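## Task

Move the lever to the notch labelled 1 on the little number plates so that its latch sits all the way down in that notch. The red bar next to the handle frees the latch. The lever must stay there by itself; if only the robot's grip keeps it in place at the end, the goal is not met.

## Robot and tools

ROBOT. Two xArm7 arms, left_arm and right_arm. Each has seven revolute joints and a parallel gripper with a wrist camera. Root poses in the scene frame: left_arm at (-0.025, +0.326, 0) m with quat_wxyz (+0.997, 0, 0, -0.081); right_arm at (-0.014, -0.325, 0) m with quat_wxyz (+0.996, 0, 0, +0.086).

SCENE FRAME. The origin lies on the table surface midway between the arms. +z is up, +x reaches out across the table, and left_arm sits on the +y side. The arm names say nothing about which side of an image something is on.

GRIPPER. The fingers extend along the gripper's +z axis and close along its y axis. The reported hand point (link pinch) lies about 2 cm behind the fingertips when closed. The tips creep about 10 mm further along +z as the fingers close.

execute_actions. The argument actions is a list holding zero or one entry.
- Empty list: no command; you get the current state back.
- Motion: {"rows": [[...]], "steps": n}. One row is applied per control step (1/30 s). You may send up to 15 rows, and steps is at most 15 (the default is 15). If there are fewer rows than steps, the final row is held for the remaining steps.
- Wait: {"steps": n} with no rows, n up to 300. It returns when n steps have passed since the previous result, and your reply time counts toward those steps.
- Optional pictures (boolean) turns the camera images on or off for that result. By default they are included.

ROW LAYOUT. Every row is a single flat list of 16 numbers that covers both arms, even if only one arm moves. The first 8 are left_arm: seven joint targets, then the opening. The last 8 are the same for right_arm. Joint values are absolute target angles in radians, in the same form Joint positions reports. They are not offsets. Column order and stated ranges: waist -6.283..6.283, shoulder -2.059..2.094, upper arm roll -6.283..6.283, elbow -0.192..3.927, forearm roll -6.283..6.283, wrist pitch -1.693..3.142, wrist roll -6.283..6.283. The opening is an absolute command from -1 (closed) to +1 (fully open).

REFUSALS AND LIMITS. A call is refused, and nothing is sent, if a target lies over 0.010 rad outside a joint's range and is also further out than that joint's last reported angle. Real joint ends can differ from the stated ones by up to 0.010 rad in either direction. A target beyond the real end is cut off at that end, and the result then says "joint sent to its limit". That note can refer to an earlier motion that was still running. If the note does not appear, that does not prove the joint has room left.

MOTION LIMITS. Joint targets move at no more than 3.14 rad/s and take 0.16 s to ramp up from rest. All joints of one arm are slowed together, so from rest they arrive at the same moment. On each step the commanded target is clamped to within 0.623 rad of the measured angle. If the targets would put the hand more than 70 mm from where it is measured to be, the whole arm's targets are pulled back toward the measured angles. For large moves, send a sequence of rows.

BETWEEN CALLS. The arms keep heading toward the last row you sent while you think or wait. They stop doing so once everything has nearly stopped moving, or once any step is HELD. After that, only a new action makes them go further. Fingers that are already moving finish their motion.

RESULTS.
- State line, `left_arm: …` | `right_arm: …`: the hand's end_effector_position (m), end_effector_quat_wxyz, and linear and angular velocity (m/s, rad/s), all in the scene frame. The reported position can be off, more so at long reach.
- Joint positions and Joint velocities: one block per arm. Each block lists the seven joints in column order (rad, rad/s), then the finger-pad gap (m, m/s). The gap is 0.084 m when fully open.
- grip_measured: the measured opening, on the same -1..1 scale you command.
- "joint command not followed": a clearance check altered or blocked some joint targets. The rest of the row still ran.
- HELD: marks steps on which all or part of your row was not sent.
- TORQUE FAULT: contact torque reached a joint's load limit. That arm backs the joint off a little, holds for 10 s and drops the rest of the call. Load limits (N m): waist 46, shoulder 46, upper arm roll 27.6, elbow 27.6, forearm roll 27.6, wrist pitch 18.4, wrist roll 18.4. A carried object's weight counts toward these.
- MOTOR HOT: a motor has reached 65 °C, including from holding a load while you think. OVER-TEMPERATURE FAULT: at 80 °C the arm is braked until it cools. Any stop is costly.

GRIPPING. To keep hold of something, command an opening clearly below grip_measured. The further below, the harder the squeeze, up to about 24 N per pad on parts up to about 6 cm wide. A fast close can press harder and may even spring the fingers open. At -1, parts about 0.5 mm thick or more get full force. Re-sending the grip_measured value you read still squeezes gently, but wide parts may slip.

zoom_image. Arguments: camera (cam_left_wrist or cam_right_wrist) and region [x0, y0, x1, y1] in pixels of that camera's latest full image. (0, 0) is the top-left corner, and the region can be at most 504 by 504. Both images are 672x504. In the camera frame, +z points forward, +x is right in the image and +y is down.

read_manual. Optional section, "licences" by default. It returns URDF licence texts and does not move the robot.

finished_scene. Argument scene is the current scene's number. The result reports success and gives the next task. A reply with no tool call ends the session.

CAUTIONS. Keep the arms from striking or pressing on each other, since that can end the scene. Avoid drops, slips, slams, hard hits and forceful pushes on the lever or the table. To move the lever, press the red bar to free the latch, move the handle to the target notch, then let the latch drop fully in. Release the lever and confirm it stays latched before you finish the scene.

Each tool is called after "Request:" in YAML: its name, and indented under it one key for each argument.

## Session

Request:
execute_actions:
  actions: []

Scene clock: 0.00 s of 5200.00 s.
left_arm: end_effector_position=(+0.3880, +0.6695, +0.2013) grip_measured=+1.00 end_effector_quat_wxyz=(+0.242, -0.003, +0.771, +0.590) end_effector_velocity=(-0.000, +0.000, +0.000) end_effector_angular_velocity=(+0.000, -0.001, +0.001) | right_arm: end_effector_position=(+0.4164, -0.4606, +0.3253) grip_measured=+1.00 end_effector_quat_wxyz=(-0.073, +0.972, -0.163, +0.152) end_effector_velocity=(-0.000, +0.000, -0.000) end_effector_angular_velocity=(+0.000, +0.000, +0.000)
Joint positions: left_arm=[-0.023  0.583  0.493  0.703 -0.968 -1.066 -1.973  0.084] | right_arm=[-0.477 -0.312 -0.084  0.987  0.213  1.038 -0.139  0.084]
Joint velocities: left_arm=[-0.    -0.001  0.001  0.    -0.001 -0.     0.     0.   ] | right_arm=[ 0. -0. -0. -0. -0.  0.  0.  0.]

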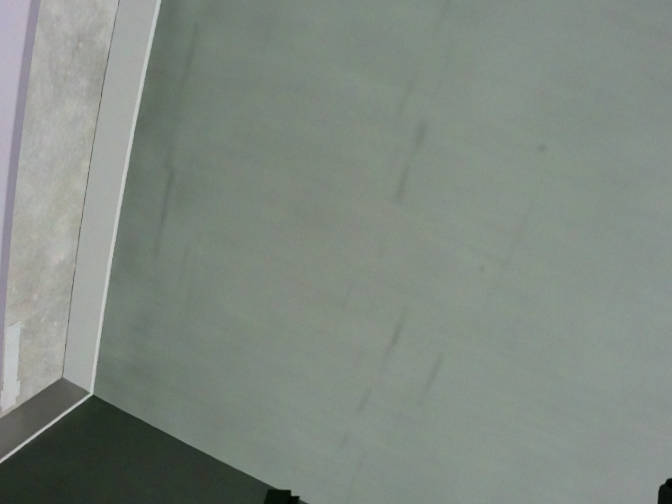

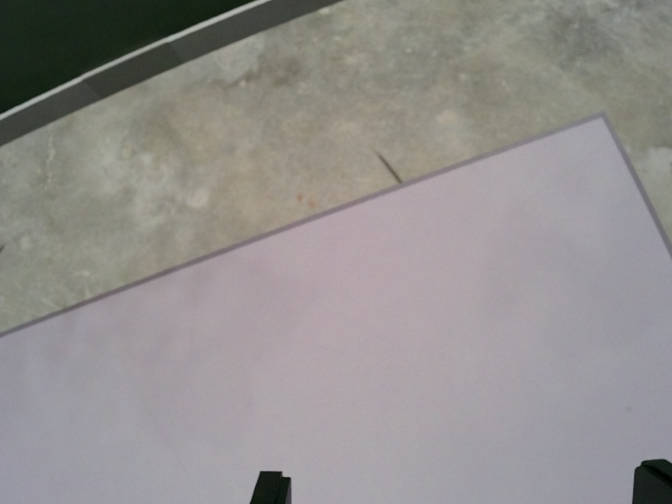

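Request:
execute_actions:
  actions:
    - {"rows":[[-0.023,0.583,0.493,0.703,-0.968,-1.066,-1.973,1,-0.3,0,0,2.0,0,2.0,0.3,1]],"steps":15}
  pictures: false

Request:
execute_actions:
  actions:
    - {"rows":[[-0.023,0.583,0.493,0.703,-0.968,-1.066,-1.973,1,0.72,0,0,2.0,0,2.0,0.889,1]],"steps":15}
  pictures: false

Request:
execute_actions:
  actions:
    - {"steps":15}

Scene clock: 4.63 s of 5200.00 s.
left_arm: end_effector_position=(+0.3881, +0.6692, +0.2013) grip_measured=+1.00 end_effector_quat_wxyz=(+0.242, -0.003, +0.771, +0.589) end_effector_velocity=(-0.000, +0.000, +0.000) end_effector_angular_velocity=(-0.000, -0.000, +0.001) | right_arm: end_effector_position=(+0.4259, -0.3998, +0.4314) grip_measured=+1.00 end_effector_quat_wxyz=(-0.031, +0.982, -0.184, +0.025) end_effector_velocity=(-0.063, +0.068, +0.322) end_effector_angular_velocity=(-0.160, +0.193, -0.130)
Joint positions: left_arm=[-0.023  0.583  0.493  0.703 -0.968 -1.066 -1.973  0.084] | right_arm=[-0.351 -0.09  -0.024  1.591  0.062  1.631  0.173  0.084]
Joint velocities: left_arm=[ 0.    -0.001  0.    -0.001 -0.    -0.     0.     0.   ] | right_arm=[ 0.156  0.271  0.066  1.307 -0.197  1.169  0.402  0.   ]
Steps of this call (steps 1 to 90: nothing new was sent; then 1.13 s passed at rest; steps 91 to 105: all 15 steps of this action). Readings (joint positions):
91: left_arm=[-0.023 0.583 0.493 0.703 -0.968 -1.066 -1.973] | right_arm=[-0.477 -0.312 -0.084 0.987 0.213 1.039 -0.139]
92: left_arm=[-0.023 0.583 0.493 0.703 -0.968 -1.066 -1.973] | right_arm=[-0.476 -0.309 -0.084 0.991 0.211 1.044 -0.135]
94: left_arm=[-0.023 0.583 0.493 0.703 -0.968 -1.066 -1.973] | right_arm=[-0.463 -0.285 -0.080 1.038 0.194 1.096 -0.099]
98: left_arm=[-0.023 0.583 0.493 0.703 -0.968 -1.066 -1.973] | right_arm=[-0.403 -0.181 -0.047 1.260 0.125 1.312 0.042]
105: the state above

Scene clock: 5.13 s of 5200.00 s.
left_arm: end_effector_position=(+0.3881, +0.6692, +0.2013) grip_measured=+1.00 end_effector_quat_wxyz=(+0.242, -0.003, +0.771, +0.589) end_effector_velocity=(-0.000, +0.000, +0.000) end_effector_angular_velocity=(+0.000, -0.001, +0.001) | right_arm: end_effector_position=(+0.4066, -0.2492, +0.4856) grip_measured=+1.00 end_effector_quat_wxyz=(-0.016, +0.986, -0.167, +0.006) end_effector_velocity=(-0.085, +0.333, +0.052) end_effector_angular_velocity=(-0.035, +0.046, +0.268)
Joint positions: left_arm=[-0.023  0.583  0.493  0.703 -0.968 -1.066 -1.973  0.084] | right_arm=[ 0.    -0.039 -0.01   1.826  0.027  1.843  0.505  0.084]
Joint velocities: left_arm=[ 0. -0.  0. -0. -0. -0. -0.  0.] | right_arm=[ 0.806  0.059  0.016  0.247 -0.038  0.225  0.549  0.   ]
Steps of this call (steps 1 to 15: all 15 steps of this action). Readings (joint positions):
1: left_arm=[-0.023 0.583 0.493 0.703 -0.968 -1.066 -1.973] | right_arm=[-0.346 -0.081 -0.021 1.634 0.055 1.670 0.186]
2: left_arm=[-0.023 0.583 0.493 0.703 -0.968 -1.066 -1.973] | right_arm=[-0.337 -0.073 -0.020 1.674 0.050 1.704 0.203]
4: left_arm=[-0.023 0.583 0.493 0.703 -0.968 -1.066 -1.973] | right_arm=[-0.296 -0.067 -0.023 1.720 0.044 1.740 0.250]
8: left_arm=[-0.023 0.583 0.493 0.703 -0.968 -1.066 -1.973] | right_arm=[-0.186 -0.054 -0.013 1.756 0.037 1.781 0.354]
15: the state above

Scene clock: 5.63 s of 5200.00 s.
left_arm: end_effector_position=(+0.3881, +0.6692, +0.2013) grip_measured=+1.00 end_effector_quat_wxyz=(+0.242, -0.003, +0.771, +0.589) end_effector_velocity=(-0.000, +0.000, -0.000) end_effector_angular_velocity=(+0.001, +0.002, +0.001) | right_arm: end_effector_position=(+0.3329, -0.0951, +0.5069) grip_measured=+1.00 end_effector_quat_wxyz=(-0.007, +0.997, -0.073, +0.000) end_effector_velocity=(-0.208, +0.273, +0.040) end_effector_angular_velocity=(-0.035, +0.007, +0.405)
Joint positions: left_arm=[-0.023  0.583  0.493  0.703 -0.968 -1.066 -1.973  0.084] | right_arm=[ 0.41  -0.016 -0.004  1.927  0.011  1.935  0.729  0.084]
Joint velocities: left_arm=[-0.     0.001  0.001 -0.     0.     0.001  0.001  0.   ] | right_arm=[ 0.829  0.044  0.011  0.195 -0.03   0.172  0.426 -0.   ]
Steps of this call (steps 1 to 15: the robot went on to your last target). Readings (joint positions):
1: left_arm=[-0.023 0.583 0.493 0.703 -0.968 -1.066 -1.973] | right_arm=[0.027 -0.037 -0.010 1.834 0.025 1.850 0.523]
2: left_arm=[-0.023 0.583 0.493 0.703 -0.968 -1.066 -1.973] | right_arm=[0.054 -0.036 -0.009 1.841 0.024 1.857 0.540]
4: left_arm=[-0.023 0.583 0.493 0.703 -0.968 -1.066 -1.973] | right_arm=[0.108 -0.032 -0.008 1.856 0.022 1.870 0.572]
8: left_arm=[-0.023 0.583 0.493 0.703 -0.968 -1.066 -1.973] | right_arm=[0.217 -0.026 -0.007 1.882 0.018 1.894 0.630]
15: the state above

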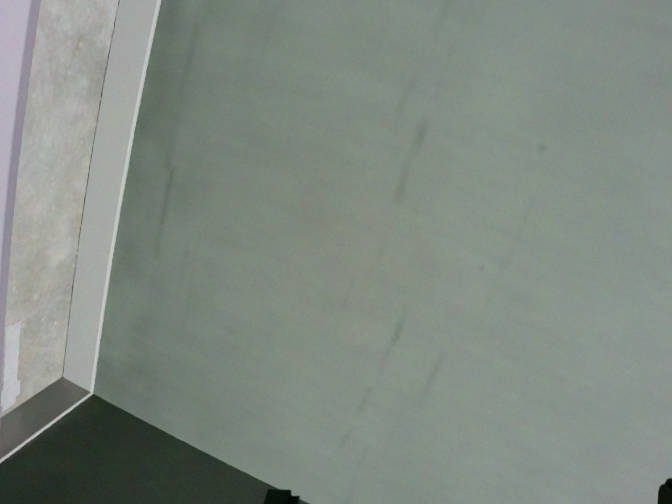

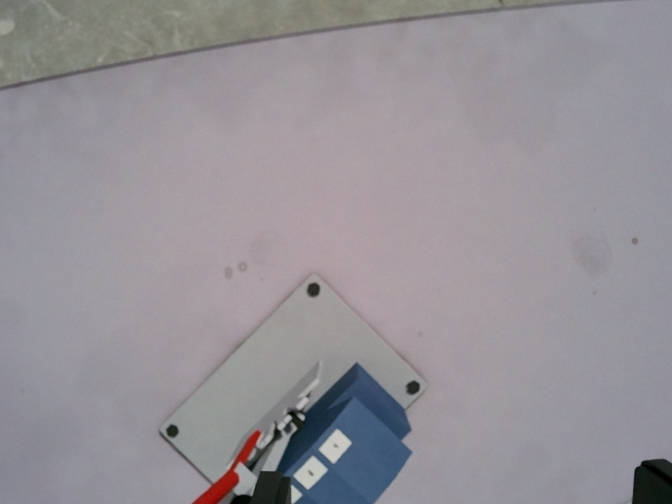

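Request:
execute_actions:
  actions:
    - {"steps":15}

Scene clock: 7.80 s of 5200.00 s.
left_arm: end_effector_position=(+0.3881, +0.6692, +0.2013) grip_measured=+1.00 end_effector_quat_wxyz=(+0.242, -0.003, +0.771, +0.589) end_effector_velocity=(-0.001, +0.001, +0.000) end_effector_angular_velocity=(+0.001, -0.000, +0.003) | right_arm: end_effector_position=(+0.2414, -0.0079, +0.5215) grip_measured=+1.00 end_effector_quat_wxyz=(+0.000, +1.000, +0.002, +0.000) end_effector_velocity=(+0.001, +0.000, +0.000) end_effector_angular_velocity=(+0.001, -0.001, -0.001)
Joint positions: left_arm=[-0.023  0.583  0.493  0.703 -0.968 -1.066 -1.973  0.084] | right_arm=[ 0.72   0.    -0.     2.     0.     2.     0.889  0.084]
Joint velocities: left_arm=[ 0.    -0.     0.002 -0.    -0.     0.    -0.     0.   ] | right_arm=[-0.002  0.001  0.     0.001 -0.    -0.001 -0.     0.   ]
Steps of this call (steps 1 to 30: the robot went on to your last target; steps 31 to 65: nothing new was sent). Readings (joint positions):
1: left_arm=[-0.023 0.583 0.493 0.703 -0.968 -1.066 -1.973] | right_arm=[0.438 -0.015 -0.004 1.934 0.010 1.940 0.743]
2: left_arm=[-0.023 0.583 0.493 0.703 -0.968 -1.066 -1.973] | right_arm=[0.466 -0.013 -0.003 1.940 0.009 1.946 0.758]
4: left_arm=[-0.023 0.583 0.493 0.703 -0.968 -1.066 -1.973] | right_arm=[0.521 -0.010 -0.003 1.953 0.007 1.958 0.786]
8: left_arm=[-0.023 0.583 0.493 0.703 -0.968 -1.066 -1.973] | right_arm=[0.632 -0.005 -0.001 1.979 0.003 1.981 0.843]
65: the state above
All arms were judged still, so your last target was given up. Only a new action makes them travel on or press farther. Fingers that are still opening or closing keep moving.

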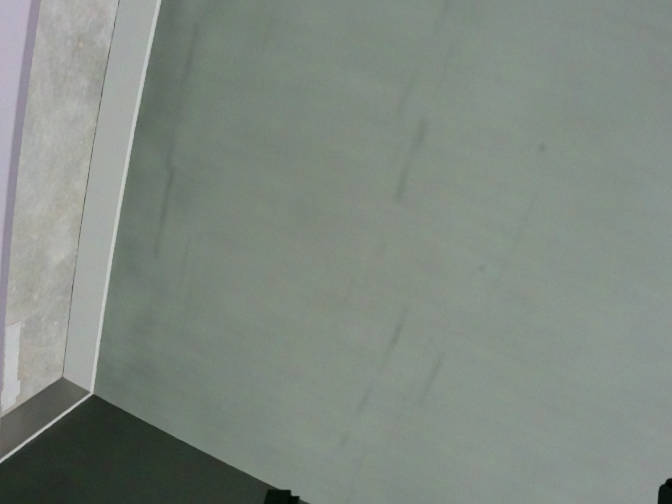

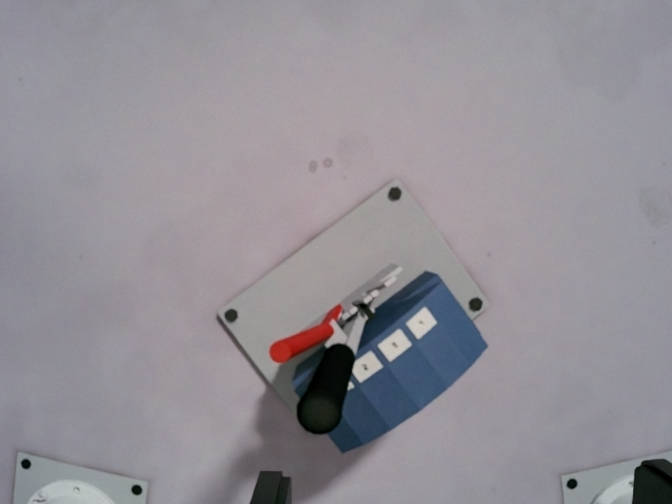

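Request:
zoom_image:
  camera: "cam_right_wrist"
  region: [200, 160, 520, 470]

Region (200, 160, 520, 470) of cam_right_wrist's 672x504 image, scaled by 1.575, with more detail than that image has; it fills the top 488 rows of this view, and the rest is white.

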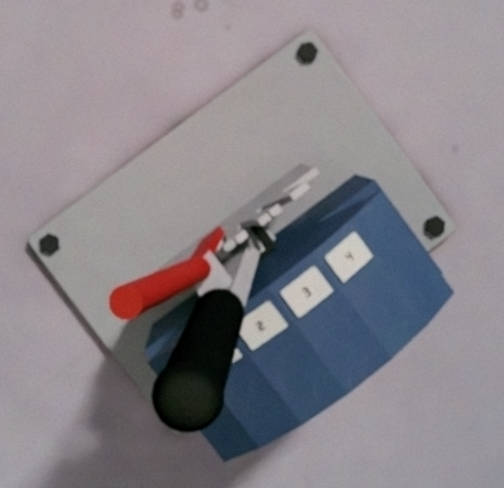

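Request:
execute_actions:
  actions:
    - {"rows":[[-0.023,0.583,0.493,0.703,-0.968,-1.066,-1.973,1,0.801,-0.101,0,1.529,0,1.630,1.901,1]],"steps":15}
  pictures: false

Request:
execute_actions:
  actions:
    - {"steps":10}

Scene clock: 34.97 s of 5200.00 s.
left_arm: end_effector_position=(+0.3881, +0.6692, +0.2013) grip_measured=+1.00 end_effector_quat_wxyz=(+0.242, -0.003, +0.771, +0.589) end_effector_velocity=(+0.000, -0.001, +0.000) end_effector_angular_velocity=(-0.001, -0.001, -0.002) | right_arm: end_effector_position=(+0.2332, +0.0321, +0.4229) grip_measured=+1.00 end_effector_quat_wxyz=(+0.001, +0.932, -0.361, -0.000) end_effector_velocity=(-0.025, +0.033, -0.134) end_effector_angular_velocity=(+0.005, -0.008, -1.786)
Joint positions: left_arm=[-0.023  0.583  0.493  0.703 -0.968 -1.066 -1.973  0.084] | right_arm=[ 0.792 -0.089  0.     1.581  0.     1.672  1.704  0.084]
Joint velocities: left_arm=[-0.001 -0.002 -0.001 -0.001  0.    -0.     0.     0.   ] | right_arm=[ 0.093 -0.119 -0.001 -0.534 -0.    -0.423  1.877 -0.   ]
Steps of this call (steps 1 to 90: nothing new was sent; then 23.67 s passed at rest; steps 91 to 105: all 15 steps of this action). Readings (joint positions):
91: left_arm=[-0.023 0.583 0.493 0.703 -0.968 -1.066 -1.973] | right_arm=[0.720 -0.000 -0.000 2.000 -0.000 2.000 0.889]
92: left_arm=[-0.023 0.583 0.493 0.703 -0.968 -1.066 -1.973] | right_arm=[0.721 -0.001 -0.000 1.997 -0.000 1.996 0.895]
94: left_arm=[-0.023 0.583 0.493 0.703 -0.968 -1.066 -1.973] | right_arm=[0.727 -0.011 -0.001 1.961 -0.000 1.966 0.946]
98: left_arm=[-0.023 0.583 0.493 0.703 -0.968 -1.066 -1.973] | right_arm=[0.756 -0.044 0.000 1.791 0.000 1.837 1.182]
105: the state above

Scene clock: 35.30 s of 5200.00 s.
left_arm: end_effector_position=(+0.3881, +0.6692, +0.2013) grip_measured=+1.00 end_effector_quat_wxyz=(+0.242, -0.003, +0.771, +0.589) end_effector_velocity=(+0.000, -0.000, -0.000) end_effector_angular_velocity=(-0.000, +0.000, -0.000) | right_arm: end_effector_position=(+0.2311, +0.0351, +0.4109) grip_measured=+1.00 end_effector_quat_wxyz=(-0.001, +0.895, -0.446, +0.000) end_effector_velocity=(-0.002, +0.001, -0.006) end_effector_angular_velocity=(-0.005, +0.004, -0.038)
Joint positions: left_arm=[-0.023  0.583  0.493  0.703 -0.968 -1.066 -1.973  0.084] | right_arm=[ 0.801 -0.101 -0.     1.531 -0.     1.631  1.897  0.084]
Joint velocities: left_arm=[ 0.    -0.    -0.001  0.    -0.     0.     0.001  0.   ] | right_arm=[ 0.003 -0.001  0.001 -0.016  0.001 -0.009  0.043 -0.   ]
Steps of this call (steps 1 to 10: the robot went on to your last target). Readings (joint positions):
1: left_arm=[-0.023 0.583 0.493 0.703 -0.968 -1.066 -1.973] | right_arm=[0.795 -0.093 0.000 1.565 0.000 1.659 1.761]
2: left_arm=[-0.023 0.583 0.493 0.703 -0.968 -1.066 -1.973] | right_arm=[0.797 -0.095 0.000 1.553 0.000 1.650 1.806]
4: left_arm=[-0.023 0.583 0.493 0.703 -0.968 -1.066 -1.973] | right_arm=[0.799 -0.099 0.000 1.539 0.000 1.639 1.860]
8: left_arm=[-0.023 0.583 0.493 0.703 -0.968 -1.066 -1.973] | right_arm=[0.800 -0.101 -0.000 1.532 -0.000 1.632 1.893]
10: the state above

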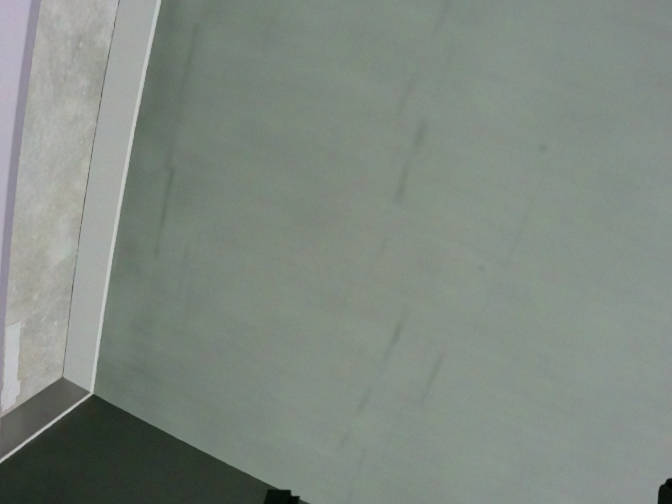

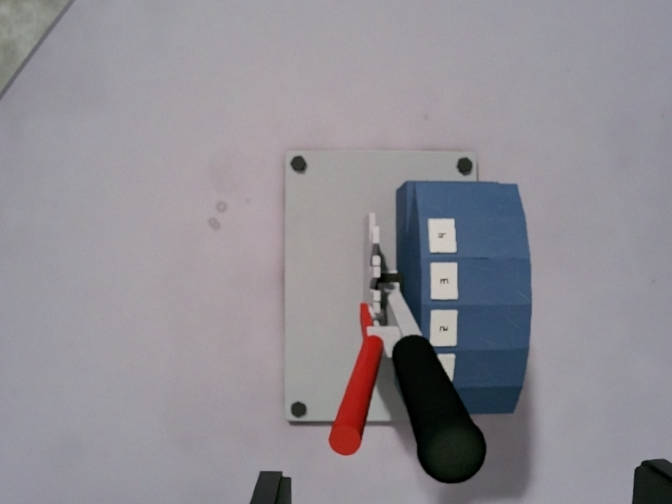

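Request:
execute_actions:
  actions:
    - {"rows":[[-0.023,0.583,0.493,0.703,-0.968,-1.066,-1.973,1,0.804,-0.101,0,1.529,0,1.630,1.468,1],[-0.023,0.583,0.493,0.703,-0.968,-1.066,-1.973,1,0.804,-0.101,0,1.529,0,1.630,1.468,1],[-0.023,0.583,0.493,0.703,-0.968,-1.066,-1.973,1,0.804,-0.101,0,1.529,0,1.630,1.468,1],[-0.023,0.583,0.493,0.703,-0.968,-1.066,-1.973,1,0.804,-0.101,0,1.529,0,1.630,1.468,1],[-0.023,0.583,0.493,0.703,-0.968,-1.066,-1.973,1,0.804,-0.155,0,1.162,0,1.317,1.468,1]],"steps":15}
  pictures: false

Request:
execute_actions:
  actions:
    - {"steps":10}

Scene clock: 44.83 s of 5200.00 s.
left_arm: end_effector_position=(+0.3881, +0.6692, +0.2013) grip_measured=+1.00 end_effector_quat_wxyz=(+0.242, -0.003, +0.771, +0.589) end_effector_velocity=(-0.000, +0.000, -0.000) end_effector_angular_velocity=(+0.000, +0.001, +0.001) | right_arm: end_effector_position=(+0.2296, +0.0355, +0.3212) grip_measured=+1.00 end_effector_quat_wxyz=(+0.004, +0.965, -0.261, -0.001) end_effector_velocity=(-0.017, -0.022, -0.221) end_effector_angular_velocity=(+0.010, -0.003, +0.368)
Joint positions: left_arm=[-0.023  0.583  0.493  0.703 -0.968 -1.066 -1.973  0.084] | right_arm=[ 0.804 -0.142 -0.     1.232 -0.     1.382  1.505  0.084]
Joint velocities: left_arm=[-0.     0.001  0.001 -0.    -0.     0.    -0.001  0.   ] | right_arm=[ 0.003 -0.119  0.001 -0.755  0.    -0.646 -0.365 -0.   ]
Steps of this call (steps 1 to 30: the robot went on to your last target; steps 31 to 100: nothing new was sent; then 5.70 s passed at rest; steps 101 to 115: all 15 steps of this action). Readings (joint positions):
101: left_arm=[-0.023 0.583 0.493 0.703 -0.968 -1.066 -1.973] | right_arm=[0.801 -0.101 -0.000 1.529 -0.000 1.630 1.901]
102: left_arm=[-0.023 0.583 0.493 0.703 -0.968 -1.066 -1.973] | right_arm=[0.801 -0.101 -0.000 1.529 -0.000 1.630 1.895]
104: left_arm=[-0.023 0.583 0.493 0.703 -0.968 -1.066 -1.973] | right_arm=[0.801 -0.101 -0.000 1.529 -0.000 1.630 1.844]
108: left_arm=[-0.023 0.583 0.493 0.703 -0.968 -1.066 -1.973] | right_arm=[0.803 -0.108 0.000 1.501 0.000 1.600 1.628]
115: the state above

Scene clock: 45.17 s of 5200.00 s.
left_arm: end_effector_position=(+0.3881, +0.6692, +0.2013) grip_measured=+1.00 end_effector_quat_wxyz=(+0.242, -0.003, +0.771, +0.589) end_effector_velocity=(+0.000, -0.000, -0.000) end_effector_angular_velocity=(+0.000, +0.000, -0.001) | right_arm: end_effector_position=(+0.2287, +0.0343, +0.3036) grip_measured=+1.00 end_effector_quat_wxyz=(-0.001, +0.970, -0.244, +0.000) end_effector_velocity=(-0.001, -0.002, -0.010) end_effector_angular_velocity=(-0.005, +0.006, +0.009)
Joint positions: left_arm=[-0.023  0.583  0.493  0.703 -0.968 -1.066 -1.973  0.084] | right_arm=[ 0.804 -0.155 -0.     1.165  0.     1.318  1.469  0.084]
Joint velocities: left_arm=[ 0.    -0.    -0.001 -0.     0.001 -0.     0.     0.   ] | right_arm=[-0.002 -0.001  0.    -0.027  0.003 -0.018 -0.011  0.   ]
Steps of this call (steps 1 to 10: the robot went on to your last target). Readings (joint positions):
1: left_arm=[-0.023 0.583 0.493 0.703 -0.968 -1.066 -1.973] | right_arm=[0.804 -0.145 -0.000 1.210 -0.000 1.363 1.494]
2: left_arm=[-0.023 0.583 0.493 0.703 -0.968 -1.066 -1.973] | right_arm=[0.804 -0.148 0.000 1.194 -0.000 1.349 1.486]
4: left_arm=[-0.023 0.583 0.493 0.703 -0.968 -1.066 -1.973] | right_arm=[0.804 -0.152 0.000 1.178 -0.000 1.332 1.477]
8: left_arm=[-0.023 0.583 0.493 0.703 -0.968 -1.066 -1.973] | right_arm=[0.804 -0.155 -0.000 1.168 0.000 1.320 1.470]
10: the state above

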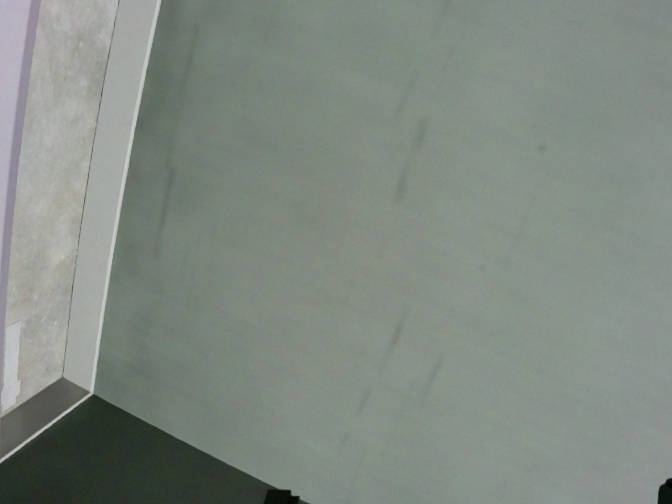

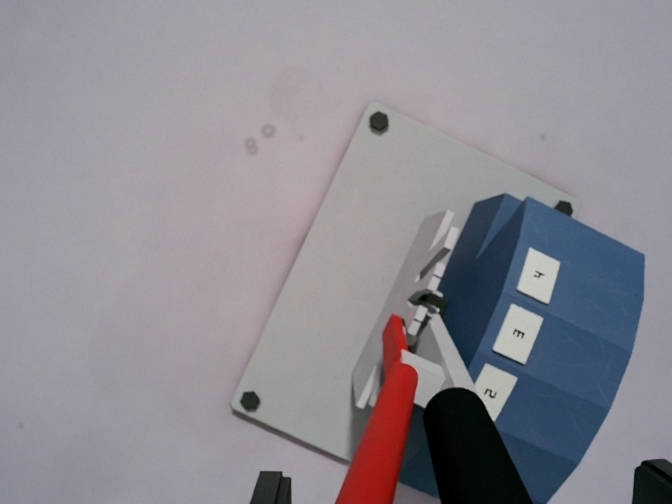

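Request:
execute_actions:
  actions:
    - {"rows":[[-0.023,0.583,0.493,0.703,-0.968,-1.066,-1.973,1,0.804,-0.155,0,1.162,0,1.317,1.468,0.5],[-0.023,0.583,0.493,0.703,-0.968,-1.066,-1.973,1,0.804,-0.155,0,1.162,0,1.317,1.468,0.3],[-0.023,0.583,0.493,0.703,-0.968,-1.066,-1.973,1,0.804,-0.155,0,1.162,0,1.317,1.468,0.1],[-0.023,0.583,0.493,0.703,-0.968,-1.066,-1.973,1,0.804,-0.155,0,1.162,0,1.317,1.468,0],[-0.023,0.583,0.493,0.703,-0.968,-1.066,-1.973,1,0.804,-0.155,0,1.162,0,1.317,1.468,-0.1],[-0.023,0.583,0.493,0.703,-0.968,-1.066,-1.973,1,0.804,-0.155,0,1.162,0,1.317,1.468,-0.2],[-0.023,0.583,0.493,0.703,-0.968,-1.066,-1.973,1,0.804,-0.155,0,1.162,0,1.317,1.468,-0.35],[-0.023,0.583,0.493,0.703,-0.968,-1.066,-1.973,1,0.804,-0.155,0,1.162,0,1.317,1.468,-0.5],[-0.023,0.583,0.493,0.703,-0.968,-1.066,-1.973,1,0.804,-0.155,0,1.162,0,1.317,1.468,-0.75],[-0.023,0.583,0.493,0.703,-0.968,-1.066,-1.973,1,0.804,-0.155,0,1.162,0,1.317,1.468,-1]],"steps":15}
  pictures: false

Request:
execute_actions:
  actions:
    - {"steps":8}

Scene clock: 53.67 s of 5200.00 s.
left_arm: end_effector_position=(+0.3881, +0.6692, +0.2013) grip_measured=+1.00 end_effector_quat_wxyz=(+0.242, -0.003, +0.771, +0.589) end_effector_velocity=(-0.000, +0.000, -0.000) end_effector_angular_velocity=(-0.001, +0.001, +0.000) | right_arm: end_effector_position=(+0.2278, +0.0336, +0.3026) grip_measured=-0.15 end_effector_quat_wxyz=(+0.000, +0.970, -0.243, -0.000) end_effector_velocity=(-0.001, -0.002, -0.002) end_effector_angular_velocity=(-0.008, +0.005, -0.001)
Joint positions: left_arm=[-0.023  0.583  0.493  0.703 -0.968 -1.066 -1.973  0.084] | right_arm=[ 0.804 -0.156  0.     1.162  0.     1.319  1.468  0.038]
Joint velocities: left_arm=[ 0.  0. -0. -0.  0.  0. -0.  0.] | right_arm=[-0.001 -0.001  0.    -0.004 -0.     0.007  0.001 -0.008]
Steps of this call (steps 1 to 30: the robot went on to your last target; steps 31 to 100: nothing new was sent; then 4.67 s passed at rest; steps 101 to 115: all 15 steps of this action). Readings (joint positions):
101: left_arm=[-0.023 0.583 0.493 0.703 -0.968 -1.066 -1.973] | right_arm=[0.804 -0.155 -0.000 1.162 -0.000 1.317 1.468]
102: left_arm=[-0.023 0.583 0.493 0.703 -0.968 -1.066 -1.973] | right_arm=[0.804 -0.155 -0.000 1.162 0.000 1.317 1.468]
104: left_arm=[-0.023 0.583 0.493 0.703 -0.968 -1.066 -1.973] | right_arm=[0.804 -0.155 0.000 1.163 0.000 1.316 1.468]
108: left_arm=[-0.023 0.583 0.493 0.703 -0.968 -1.066 -1.973] | right_arm=[0.805 -0.156 0.001 1.167 0.000 1.313 1.468]
115: the state above

Scene clock: 53.93 s of 5200.00 s.
left_arm: end_effector_position=(+0.3881, +0.6692, +0.2013) grip_measured=+1.00 end_effector_quat_wxyz=(+0.242, -0.003, +0.771, +0.589) end_effector_velocity=(+0.000, -0.000, +0.000) end_effector_angular_velocity=(-0.000, -0.001, -0.001) | right_arm: end_effector_position=(+0.2280, +0.0337, +0.3024) grip_measured=-0.15 end_effector_quat_wxyz=(+0.000, +0.970, -0.243, -0.000) end_effector_velocity=(+0.002, +0.001, -0.002) end_effector_angular_velocity=(+0.001, -0.002, -0.003)
Joint positions: left_arm=[-0.023  0.583  0.493  0.703 -0.968 -1.066 -1.973  0.084] | right_arm=[ 0.804 -0.156  0.     1.162  0.     1.319  1.468  0.038]
Joint velocities: left_arm=[-0. -0. -0.  0.  0.  0. -0.  0.] | right_arm=[-0.001  0.003 -0.001 -0.003 -0.001 -0.008  0.001  0.002]
Steps of this call (steps 1 to 8: the robot went on to your last target). Readings (joint positions):
1: left_arm=[-0.023 0.583 0.493 0.703 -0.968 -1.066 -1.973] | right_arm=[0.804 -0.156 0.000 1.162 0.000 1.320 1.468]
2: left_arm=[-0.023 0.583 0.493 0.703 -0.968 -1.066 -1.973] | right_arm=[0.804 -0.156 0.000 1.162 0.000 1.320 1.468]
4: left_arm=[-0.023 0.583 0.493 0.703 -0.968 -1.066 -1.973] | right_arm=[0.804 -0.156 0.000 1.162 0.000 1.319 1.468]
8: the state above

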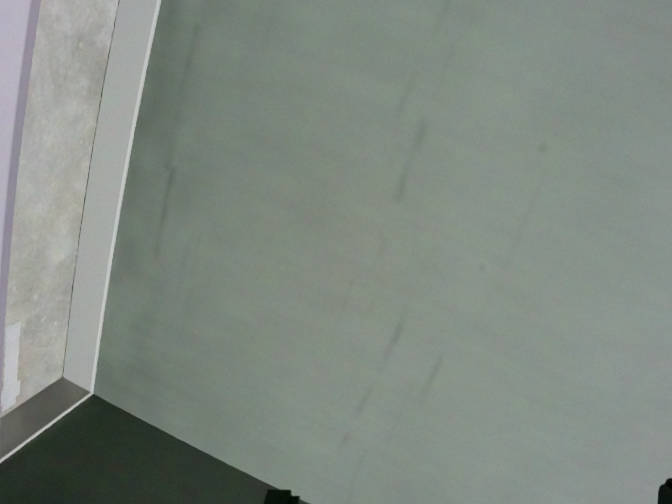

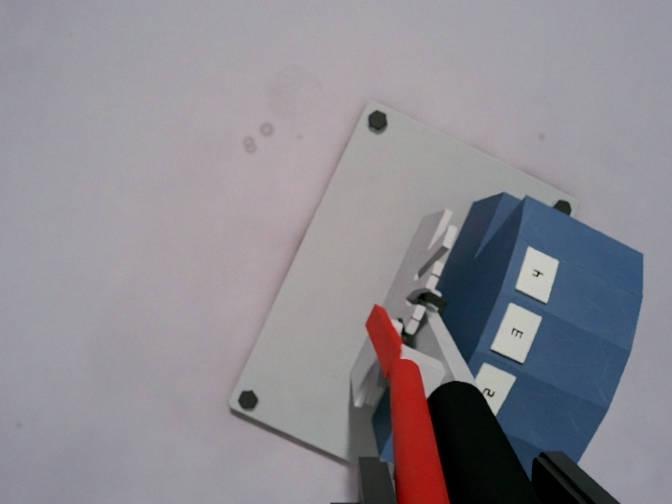

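Request:
execute_actions:
  actions: []

Scene clock: 65.10 s of 5200.00 s.
left_arm: end_effector_position=(+0.3881, +0.6692, +0.2013) grip_measured=+1.00 end_effector_quat_wxyz=(+0.242, -0.003, +0.771, +0.589) end_effector_velocity=(+0.000, +0.000, +0.000) end_effector_angular_velocity=(+0.000, -0.001, +0.000) | right_arm: end_effector_position=(+0.2284, +0.0339, +0.3021) grip_measured=-0.14 end_effector_quat_wxyz=(+0.000, +0.970, -0.243, -0.000) end_effector_velocity=(+0.001, -0.000, +0.000) end_effector_angular_velocity=(-0.000, -0.001, -0.001)
Joint positions: left_arm=[-0.023  0.583  0.493  0.703 -0.968 -1.066 -1.973  0.084] | right_arm=[ 0.804 -0.155 -0.     1.162 -0.     1.317  1.468  0.038]
Joint velocities: left_arm=[ 0.    -0.     0.     0.001 -0.    -0.    -0.     0.   ] | right_arm=[-0.002 -0.     0.001 -0.    -0.001 -0.     0.001 -0.   ]
Steps of this call (steps 1 to 15: the robot went on to your last target; steps 16 to 90: nothing new was sent; then 8.17 s passed at rest). Readings (joint positions):
1: left_arm=[-0.023 0.583 0.493 0.703 -0.968 -1.066 -1.973] | right_arm=[0.804 -0.156 0.000 1.162 0.000 1.318 1.468]
2: left_arm=[-0.023 0.583 0.493 0.703 -0.968 -1.066 -1.973] | right_arm=[0.804 -0.156 0.000 1.162 0.000 1.318 1.468]
4: left_arm=[-0.023 0.583 0.493 0.703 -0.968 -1.066 -1.973] | right_arm=[0.804 -0.156 0.000 1.162 0.000 1.318 1.468]
8: left_arm=[-0.023 0.583 0.493 0.703 -0.968 -1.066 -1.973] | right_arm=[0.804 -0.155 -0.000 1.161 -0.000 1.317 1.468]
90: the state above
All arms were judged still, so your last target was given up. Only a new action makes them travel on or press farther. Fingers that are still opening or closing keep moving.

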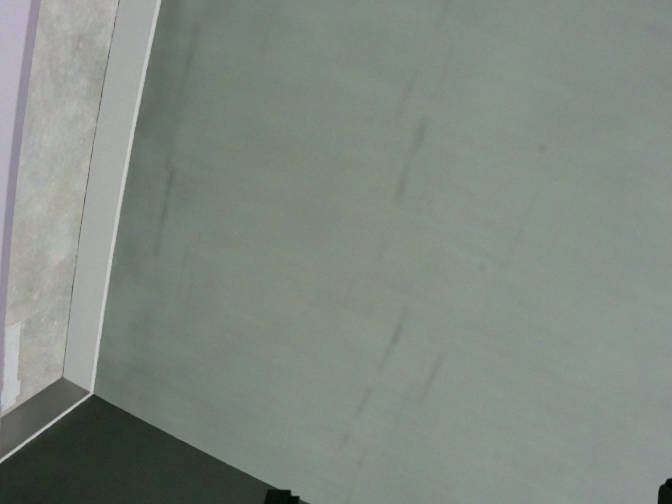

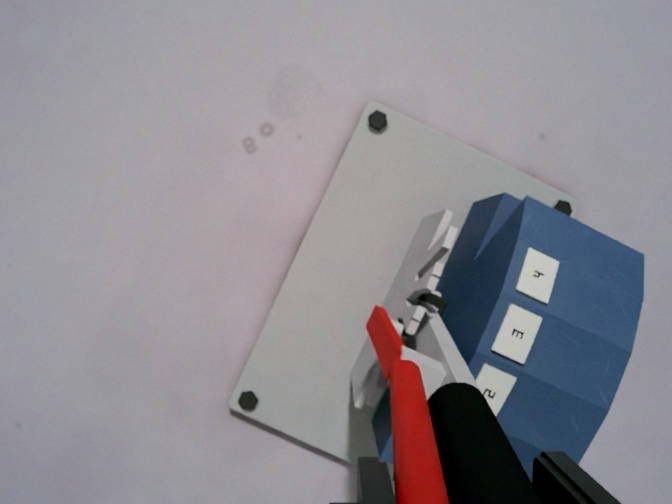

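Request:
execute_actions:
  actions:
    - {"rows":[[-0.023,0.583,0.493,0.703,-0.968,-1.066,-1.973,1,0.808,-0.153,0,1.163,0,1.316,1.472,-1],[-0.023,0.583,0.493,0.703,-0.968,-1.066,-1.973,1,0.813,-0.150,0,1.165,0,1.315,1.477,-1],[-0.023,0.583,0.493,0.703,-0.968,-1.066,-1.973,1,0.817,-0.148,0,1.166,0,1.314,1.481,-1],[-0.023,0.583,0.493,0.703,-0.968,-1.066,-1.973,1,0.821,-0.145,0,1.167,0,1.312,1.485,-1],[-0.023,0.583,0.493,0.703,-0.968,-1.066,-1.973,1,0.825,-0.143,0,1.169,0,1.312,1.489,-1],[-0.023,0.583,0.493,0.703,-0.968,-1.066,-1.973,1,0.830,-0.141,0,1.170,0,1.311,1.494,-1],[-0.023,0.583,0.493,0.703,-0.968,-1.066,-1.973,1,0.834,-0.138,0,1.171,0,1.309,1.498,-1],[-0.023,0.583,0.493,0.703,-0.968,-1.066,-1.973,1,0.838,-0.136,0,1.173,0,1.309,1.502,-1],[-0.023,0.583,0.493,0.703,-0.968,-1.066,-1.973,1,0.842,-0.133,0,1.174,0,1.307,1.506,-1],[-0.023,0.583,0.493,0.703,-0.968,-1.066,-1.973,1,0.847,-0.131,0,1.175,0,1.306,1.511,-1],[-0.023,0.583,0.493,0.703,-0.968,-1.066,-1.973,1,0.851,-0.129,0,1.177,0,1.306,1.515,-1],[-0.023,0.583,0.493,0.703,-0.968,-1.066,-1.973,1,0.855,-0.126,0,1.178,0,1.304,1.519,-1],[-0.023,0.583,0.493,0.703,-0.968,-1.066,-1.973,1,0.859,-0.124,0,1.179,0,1.303,1.523,-1],[-0.023,0.583,0.493,0.703,-0.968,-1.066,-1.973,1,0.864,-0.121,0,1.181,0,1.302,1.528,-1],[-0.023,0.583,0.493,0.703,-0.968,-1.066,-1.973,1,0.868,-0.119,0,1.182,0,1.301,1.532,-1]],"steps":15}

Request:
execute_actions:
  actions:
    - {"rows":[[-0.023,0.583,0.493,0.703,-0.968,-1.066,-1.973,1,0.872,-0.116,0,1.183,0,1.299,1.536,-1],[-0.023,0.583,0.493,0.703,-0.968,-1.066,-1.973,1,0.876,-0.113,0,1.185,0,1.298,1.540,-1],[-0.023,0.583,0.493,0.703,-0.968,-1.066,-1.973,1,0.880,-0.110,0,1.186,0,1.296,1.544,-1],[-0.023,0.583,0.493,0.703,-0.968,-1.066,-1.973,1,0.884,-0.108,0,1.188,0,1.296,1.548,-1],[-0.023,0.583,0.493,0.703,-0.968,-1.066,-1.973,1,0.888,-0.105,0,1.189,0,1.294,1.552,-1],[-0.023,0.583,0.493,0.703,-0.968,-1.066,-1.973,1,0.892,-0.102,0,1.190,0,1.292,1.556,-1],[-0.023,0.583,0.493,0.703,-0.968,-1.066,-1.973,1,0.896,-0.099,0,1.192,0,1.291,1.560,-1],[-0.023,0.583,0.493,0.703,-0.968,-1.066,-1.973,1,0.900,-0.096,0,1.193,0,1.289,1.564,-1],[-0.023,0.583,0.493,0.703,-0.968,-1.066,-1.973,1,0.904,-0.093,0,1.195,0,1.288,1.568,-1],[-0.023,0.583,0.493,0.703,-0.968,-1.066,-1.973,1,0.908,-0.090,0,1.196,0,1.286,1.572,-1],[-0.023,0.583,0.493,0.703,-0.968,-1.066,-1.973,1,0.912,-0.088,0,1.197,0,1.285,1.576,-1],[-0.023,0.583,0.493,0.703,-0.968,-1.066,-1.973,1,0.916,-0.085,0,1.199,0,1.284,1.580,-1]],"steps":15}

Scene clock: 85.97 s of 5200.00 s.
left_arm: end_effector_position=(+0.3881, +0.6692, +0.2013) grip_measured=+1.00 end_effector_quat_wxyz=(+0.242, -0.003, +0.771, +0.589) end_effector_velocity=(+0.000, -0.000, -0.001) end_effector_angular_velocity=(-0.001, +0.001, -0.001) | right_arm: end_effector_position=(+0.2158, +0.0457, +0.2941) grip_measured=-0.13 end_effector_quat_wxyz=(+0.008, +0.969, -0.246, -0.002) end_effector_velocity=(-0.062, +0.033, -0.033) end_effector_angular_velocity=(-0.087, +0.063, +0.018)
Joint positions: left_arm=[-0.023  0.583  0.493  0.703 -0.968 -1.066 -1.973  0.084] | right_arm=[ 0.847 -0.129 -0.003  1.169 -0.001  1.315  1.513  0.039]
Joint velocities: left_arm=[ 0.     0.002 -0.001  0.    -0.    -0.    -0.     0.   ] | right_arm=[ 0.134  0.078  0.02   0.009  0.014  0.038  0.132 -0.012]
Steps of this call (steps 1 to 90: nothing new was sent; then 17.37 s passed at rest; steps 91 to 105: all 15 steps of this action). Readings (joint positions):
91: left_arm=[-0.023 0.583 0.493 0.703 -0.968 -1.066 -1.973] | right_arm=[0.804 -0.155 -0.000 1.162 -0.000 1.317 1.468]
92: left_arm=[-0.023 0.583 0.493 0.703 -0.968 -1.066 -1.973] | right_arm=[0.804 -0.155 -0.000 1.162 -0.000 1.317 1.469]
94: left_arm=[-0.023 0.583 0.493 0.703 -0.968 -1.066 -1.973] | right_arm=[0.807 -0.153 -0.002 1.163 -0.001 1.317 1.472]
98: left_arm=[-0.023 0.583 0.493 0.703 -0.968 -1.066 -1.973] | right_arm=[0.819 -0.146 -0.002 1.167 -0.001 1.314 1.484]
105: the state above

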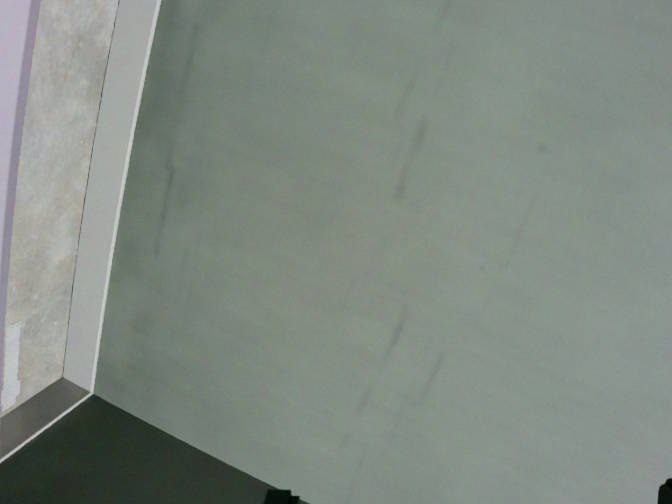

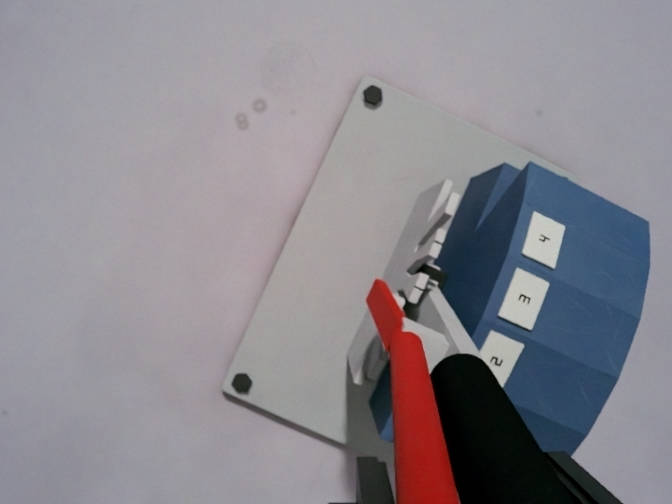

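Scene clock: 86.47 s of 5200.00 s.
left_arm: end_effector_position=(+0.3881, +0.6692, +0.2013) grip_measured=+1.00 end_effector_quat_wxyz=(+0.242, -0.003, +0.771, +0.589) end_effector_velocity=(-0.000, +0.001, +0.001) end_effector_angular_velocity=(+0.001, -0.002, +0.001) | right_arm: end_effector_position=(+0.1984, +0.0748, +0.2905) grip_measured=-1.00 end_effector_quat_wxyz=(-0.001, +0.970, -0.243, +0.000) end_effector_velocity=(-0.031, +0.025, -0.016) end_effector_angular_velocity=(-0.022, +0.011, +0.011)
Joint positions: left_arm=[-0.023  0.583  0.493  0.703 -0.968 -1.066 -1.973  0.084] | right_arm=[ 0.909 -0.089  0.001  1.198  0.     1.285  1.572  0.   ]
Joint velocities: left_arm=[ 0.    -0.001  0.002  0.001  0.     0.    -0.001  0.   ] | right_arm=[ 0.078  0.049  0.009  0.012 -0.    -0.013  0.077  0.   ]
Steps of this call (steps 1 to 15: all 15 steps of this action). Readings (joint positions):
1: left_arm=[-0.023 0.583 0.493 0.703 -0.968 -1.066 -1.973] | right_arm=[0.852 -0.127 -0.003 1.169 -0.001 1.316 1.518]
2: left_arm=[-0.023 0.583 0.493 0.703 -0.968 -1.066 -1.973] | right_arm=[0.856 -0.124 -0.001 1.171 -0.000 1.317 1.522]
4: left_arm=[-0.023 0.583 0.493 0.703 -0.968 -1.066 -1.973] | right_arm=[0.865 -0.120 -0.001 1.176 0.001 1.317 1.530]
8: left_arm=[-0.023 0.583 0.493 0.703 -0.968 -1.066 -1.973] | right_arm=[0.885 -0.107 0.006 1.193 0.002 1.295 1.545]
15: the state above

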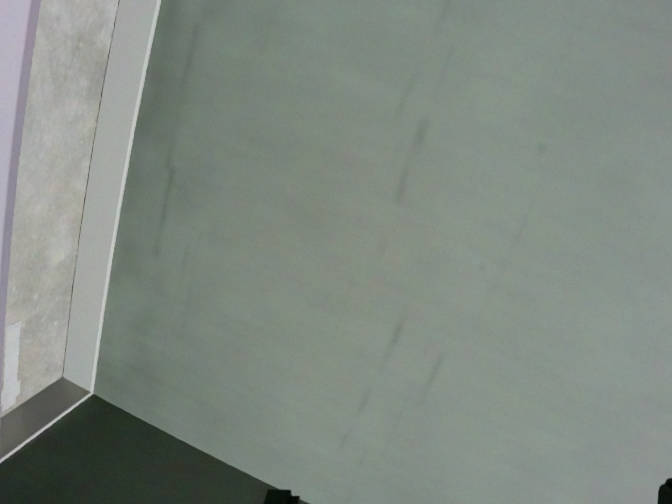

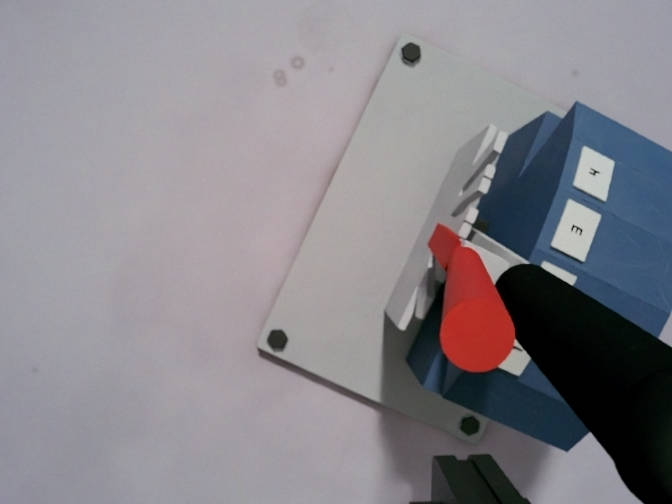

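Request:
execute_actions:
  actions:
    - {"rows":[[-0.023,0.583,0.493,0.703,-0.968,-1.066,-1.973,1,0.91,-0.12,0,1.30,0,1.42,1.574,1],[-0.023,0.583,0.493,0.703,-0.968,-1.066,-1.973,1,0.90,-0.17,0,1.45,0,1.62,1.2,1],[-0.023,0.583,0.493,0.703,-0.968,-1.066,-1.973,1,0.88,-0.2,0,1.55,0,1.75,0.41,1]],"steps":15}

Request:
execute_actions:
  actions:
    - {"steps":20}

Scene clock: 103.60 s of 5200.00 s.
left_arm: end_effector_position=(+0.3881, +0.6692, +0.2013) grip_measured=+1.00 end_effector_quat_wxyz=(+0.242, -0.003, +0.771, +0.589) end_effector_velocity=(-0.000, +0.000, -0.000) end_effector_angular_velocity=(+0.000, +0.001, +0.000) | right_arm: end_effector_position=(+0.1879, +0.0374, +0.4113) grip_measured=+0.97 end_effector_quat_wxyz=(-0.001, +0.999, +0.046, +0.000) end_effector_velocity=(-0.037, -0.117, +0.241) end_effector_angular_velocity=(+0.005, -0.007, +2.277)
Joint positions: left_arm=[-0.023  0.583  0.493  0.703 -0.968 -1.066 -1.973  0.084] | right_arm=[ 0.89  -0.171 -0.     1.46  -0.     1.63   0.971  0.083]
Joint velocities: left_arm=[-0.     0.     0.001 -0.001  0.001  0.     0.     0.   ] | right_arm=[-0.057 -0.176 -0.     0.537 -0.001  0.704 -2.334  0.109]
Steps of this call (steps 1 to 15: the robot went on to your last target; steps 16 to 90: nothing new was sent; then 13.63 s passed at rest; steps 91 to 105: all 15 steps of this action). Readings (joint positions):
91: left_arm=[-0.023 0.583 0.493 0.703 -0.968 -1.066 -1.973] | right_arm=[0.916 -0.085 0.000 1.199 0.000 1.284 1.580]
92: left_arm=[-0.023 0.583 0.493 0.703 -0.968 -1.066 -1.973] | right_arm=[0.916 -0.086 0.000 1.202 0.000 1.290 1.580]
94: left_arm=[-0.023 0.583 0.493 0.703 -0.968 -1.066 -1.973] | right_arm=[0.914 -0.093 0.000 1.228 0.000 1.332 1.562]
98: left_arm=[-0.023 0.583 0.493 0.703 -0.968 -1.066 -1.973] | right_arm=[0.905 -0.126 -0.000 1.321 -0.000 1.444 1.398]
105: the state above

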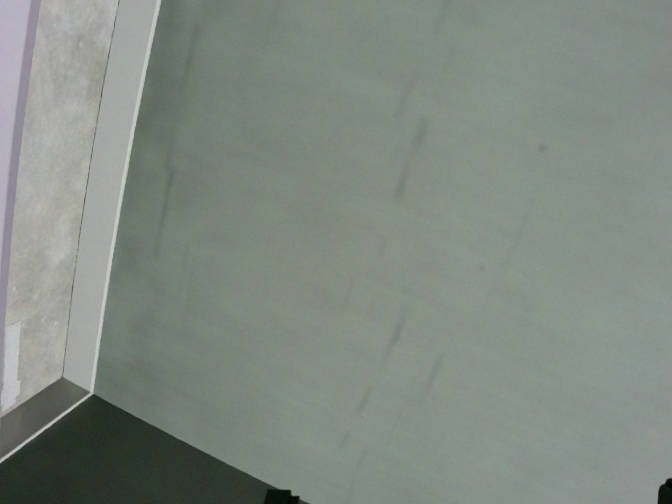

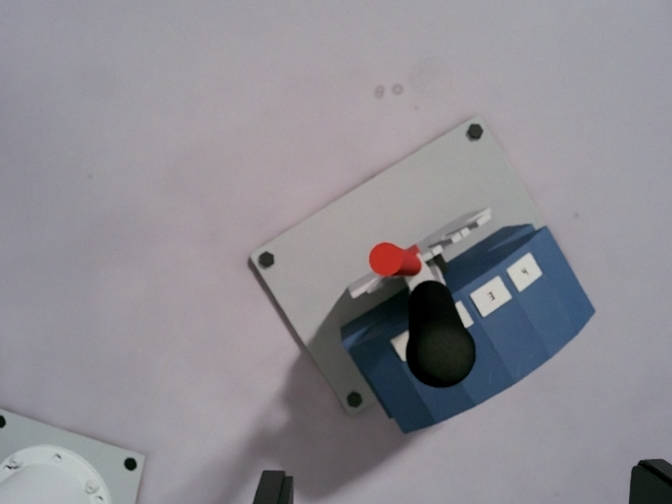

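Scene clock: 104.27 s of 5200.00 s.
left_arm: end_effector_position=(+0.3881, +0.6692, +0.2013) grip_measured=+1.00 end_effector_quat_wxyz=(+0.242, -0.003, +0.771, +0.589) end_effector_velocity=(+0.000, -0.000, -0.000) end_effector_angular_velocity=(+0.001, +0.002, -0.001) | right_arm: end_effector_position=(+0.1800, +0.0156, +0.4501) grip_measured=+1.00 end_effector_quat_wxyz=(+0.000, +0.949, +0.315, -0.000) end_effector_velocity=(-0.000, -0.000, +0.001) end_effector_angular_velocity=(+0.002, -0.001, +0.007)
Joint positions: left_arm=[-0.023  0.583  0.493  0.703 -0.968 -1.066 -1.973  0.084] | right_arm=[ 0.88  -0.2    0.     1.55   0.     1.75   0.411  0.084]
Joint velocities: left_arm=[-0.     0.001  0.     0.     0.     0.     0.001  0.   ] | right_arm=[ 0.    -0.002 -0.     0.002 -0.     0.001 -0.007 -0.   ]
Steps of this call (steps 1 to 20: the robot went on to your last target). Readings (joint positions):
1: left_arm=[-0.023 0.583 0.493 0.703 -0.968 -1.066 -1.973] | right_arm=[0.888 -0.177 -0.000 1.477 -0.000 1.652 0.891]
2: left_arm=[-0.023 0.583 0.493 0.703 -0.968 -1.066 -1.973] | right_arm=[0.886 -0.182 -0.000 1.493 -0.000 1.673 0.809]
4: left_arm=[-0.023 0.583 0.493 0.703 -0.968 -1.066 -1.973] | right_arm=[0.884 -0.191 -0.000 1.518 -0.000 1.706 0.655]
8: left_arm=[-0.023 0.583 0.493 0.703 -0.968 -1.066 -1.973] | right_arm=[0.881 -0.198 0.000 1.543 0.000 1.741 0.466]
20: the state above

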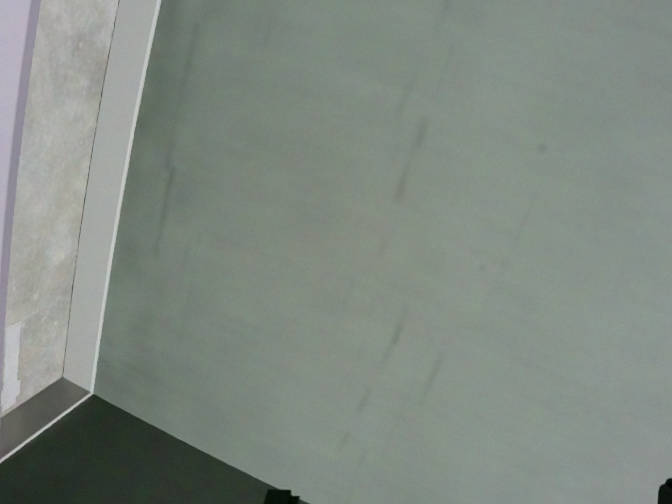

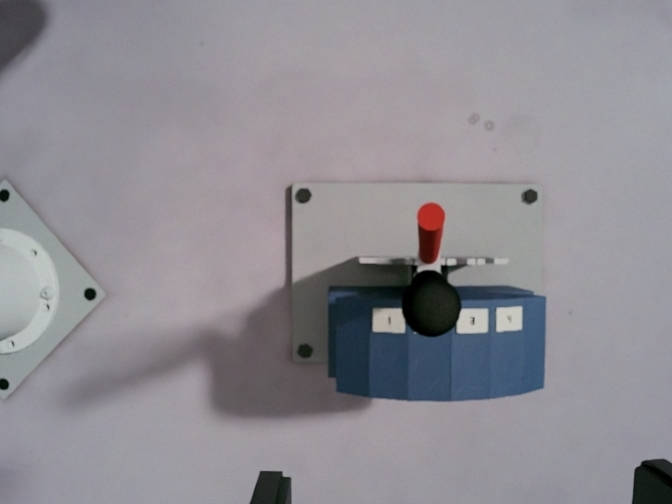

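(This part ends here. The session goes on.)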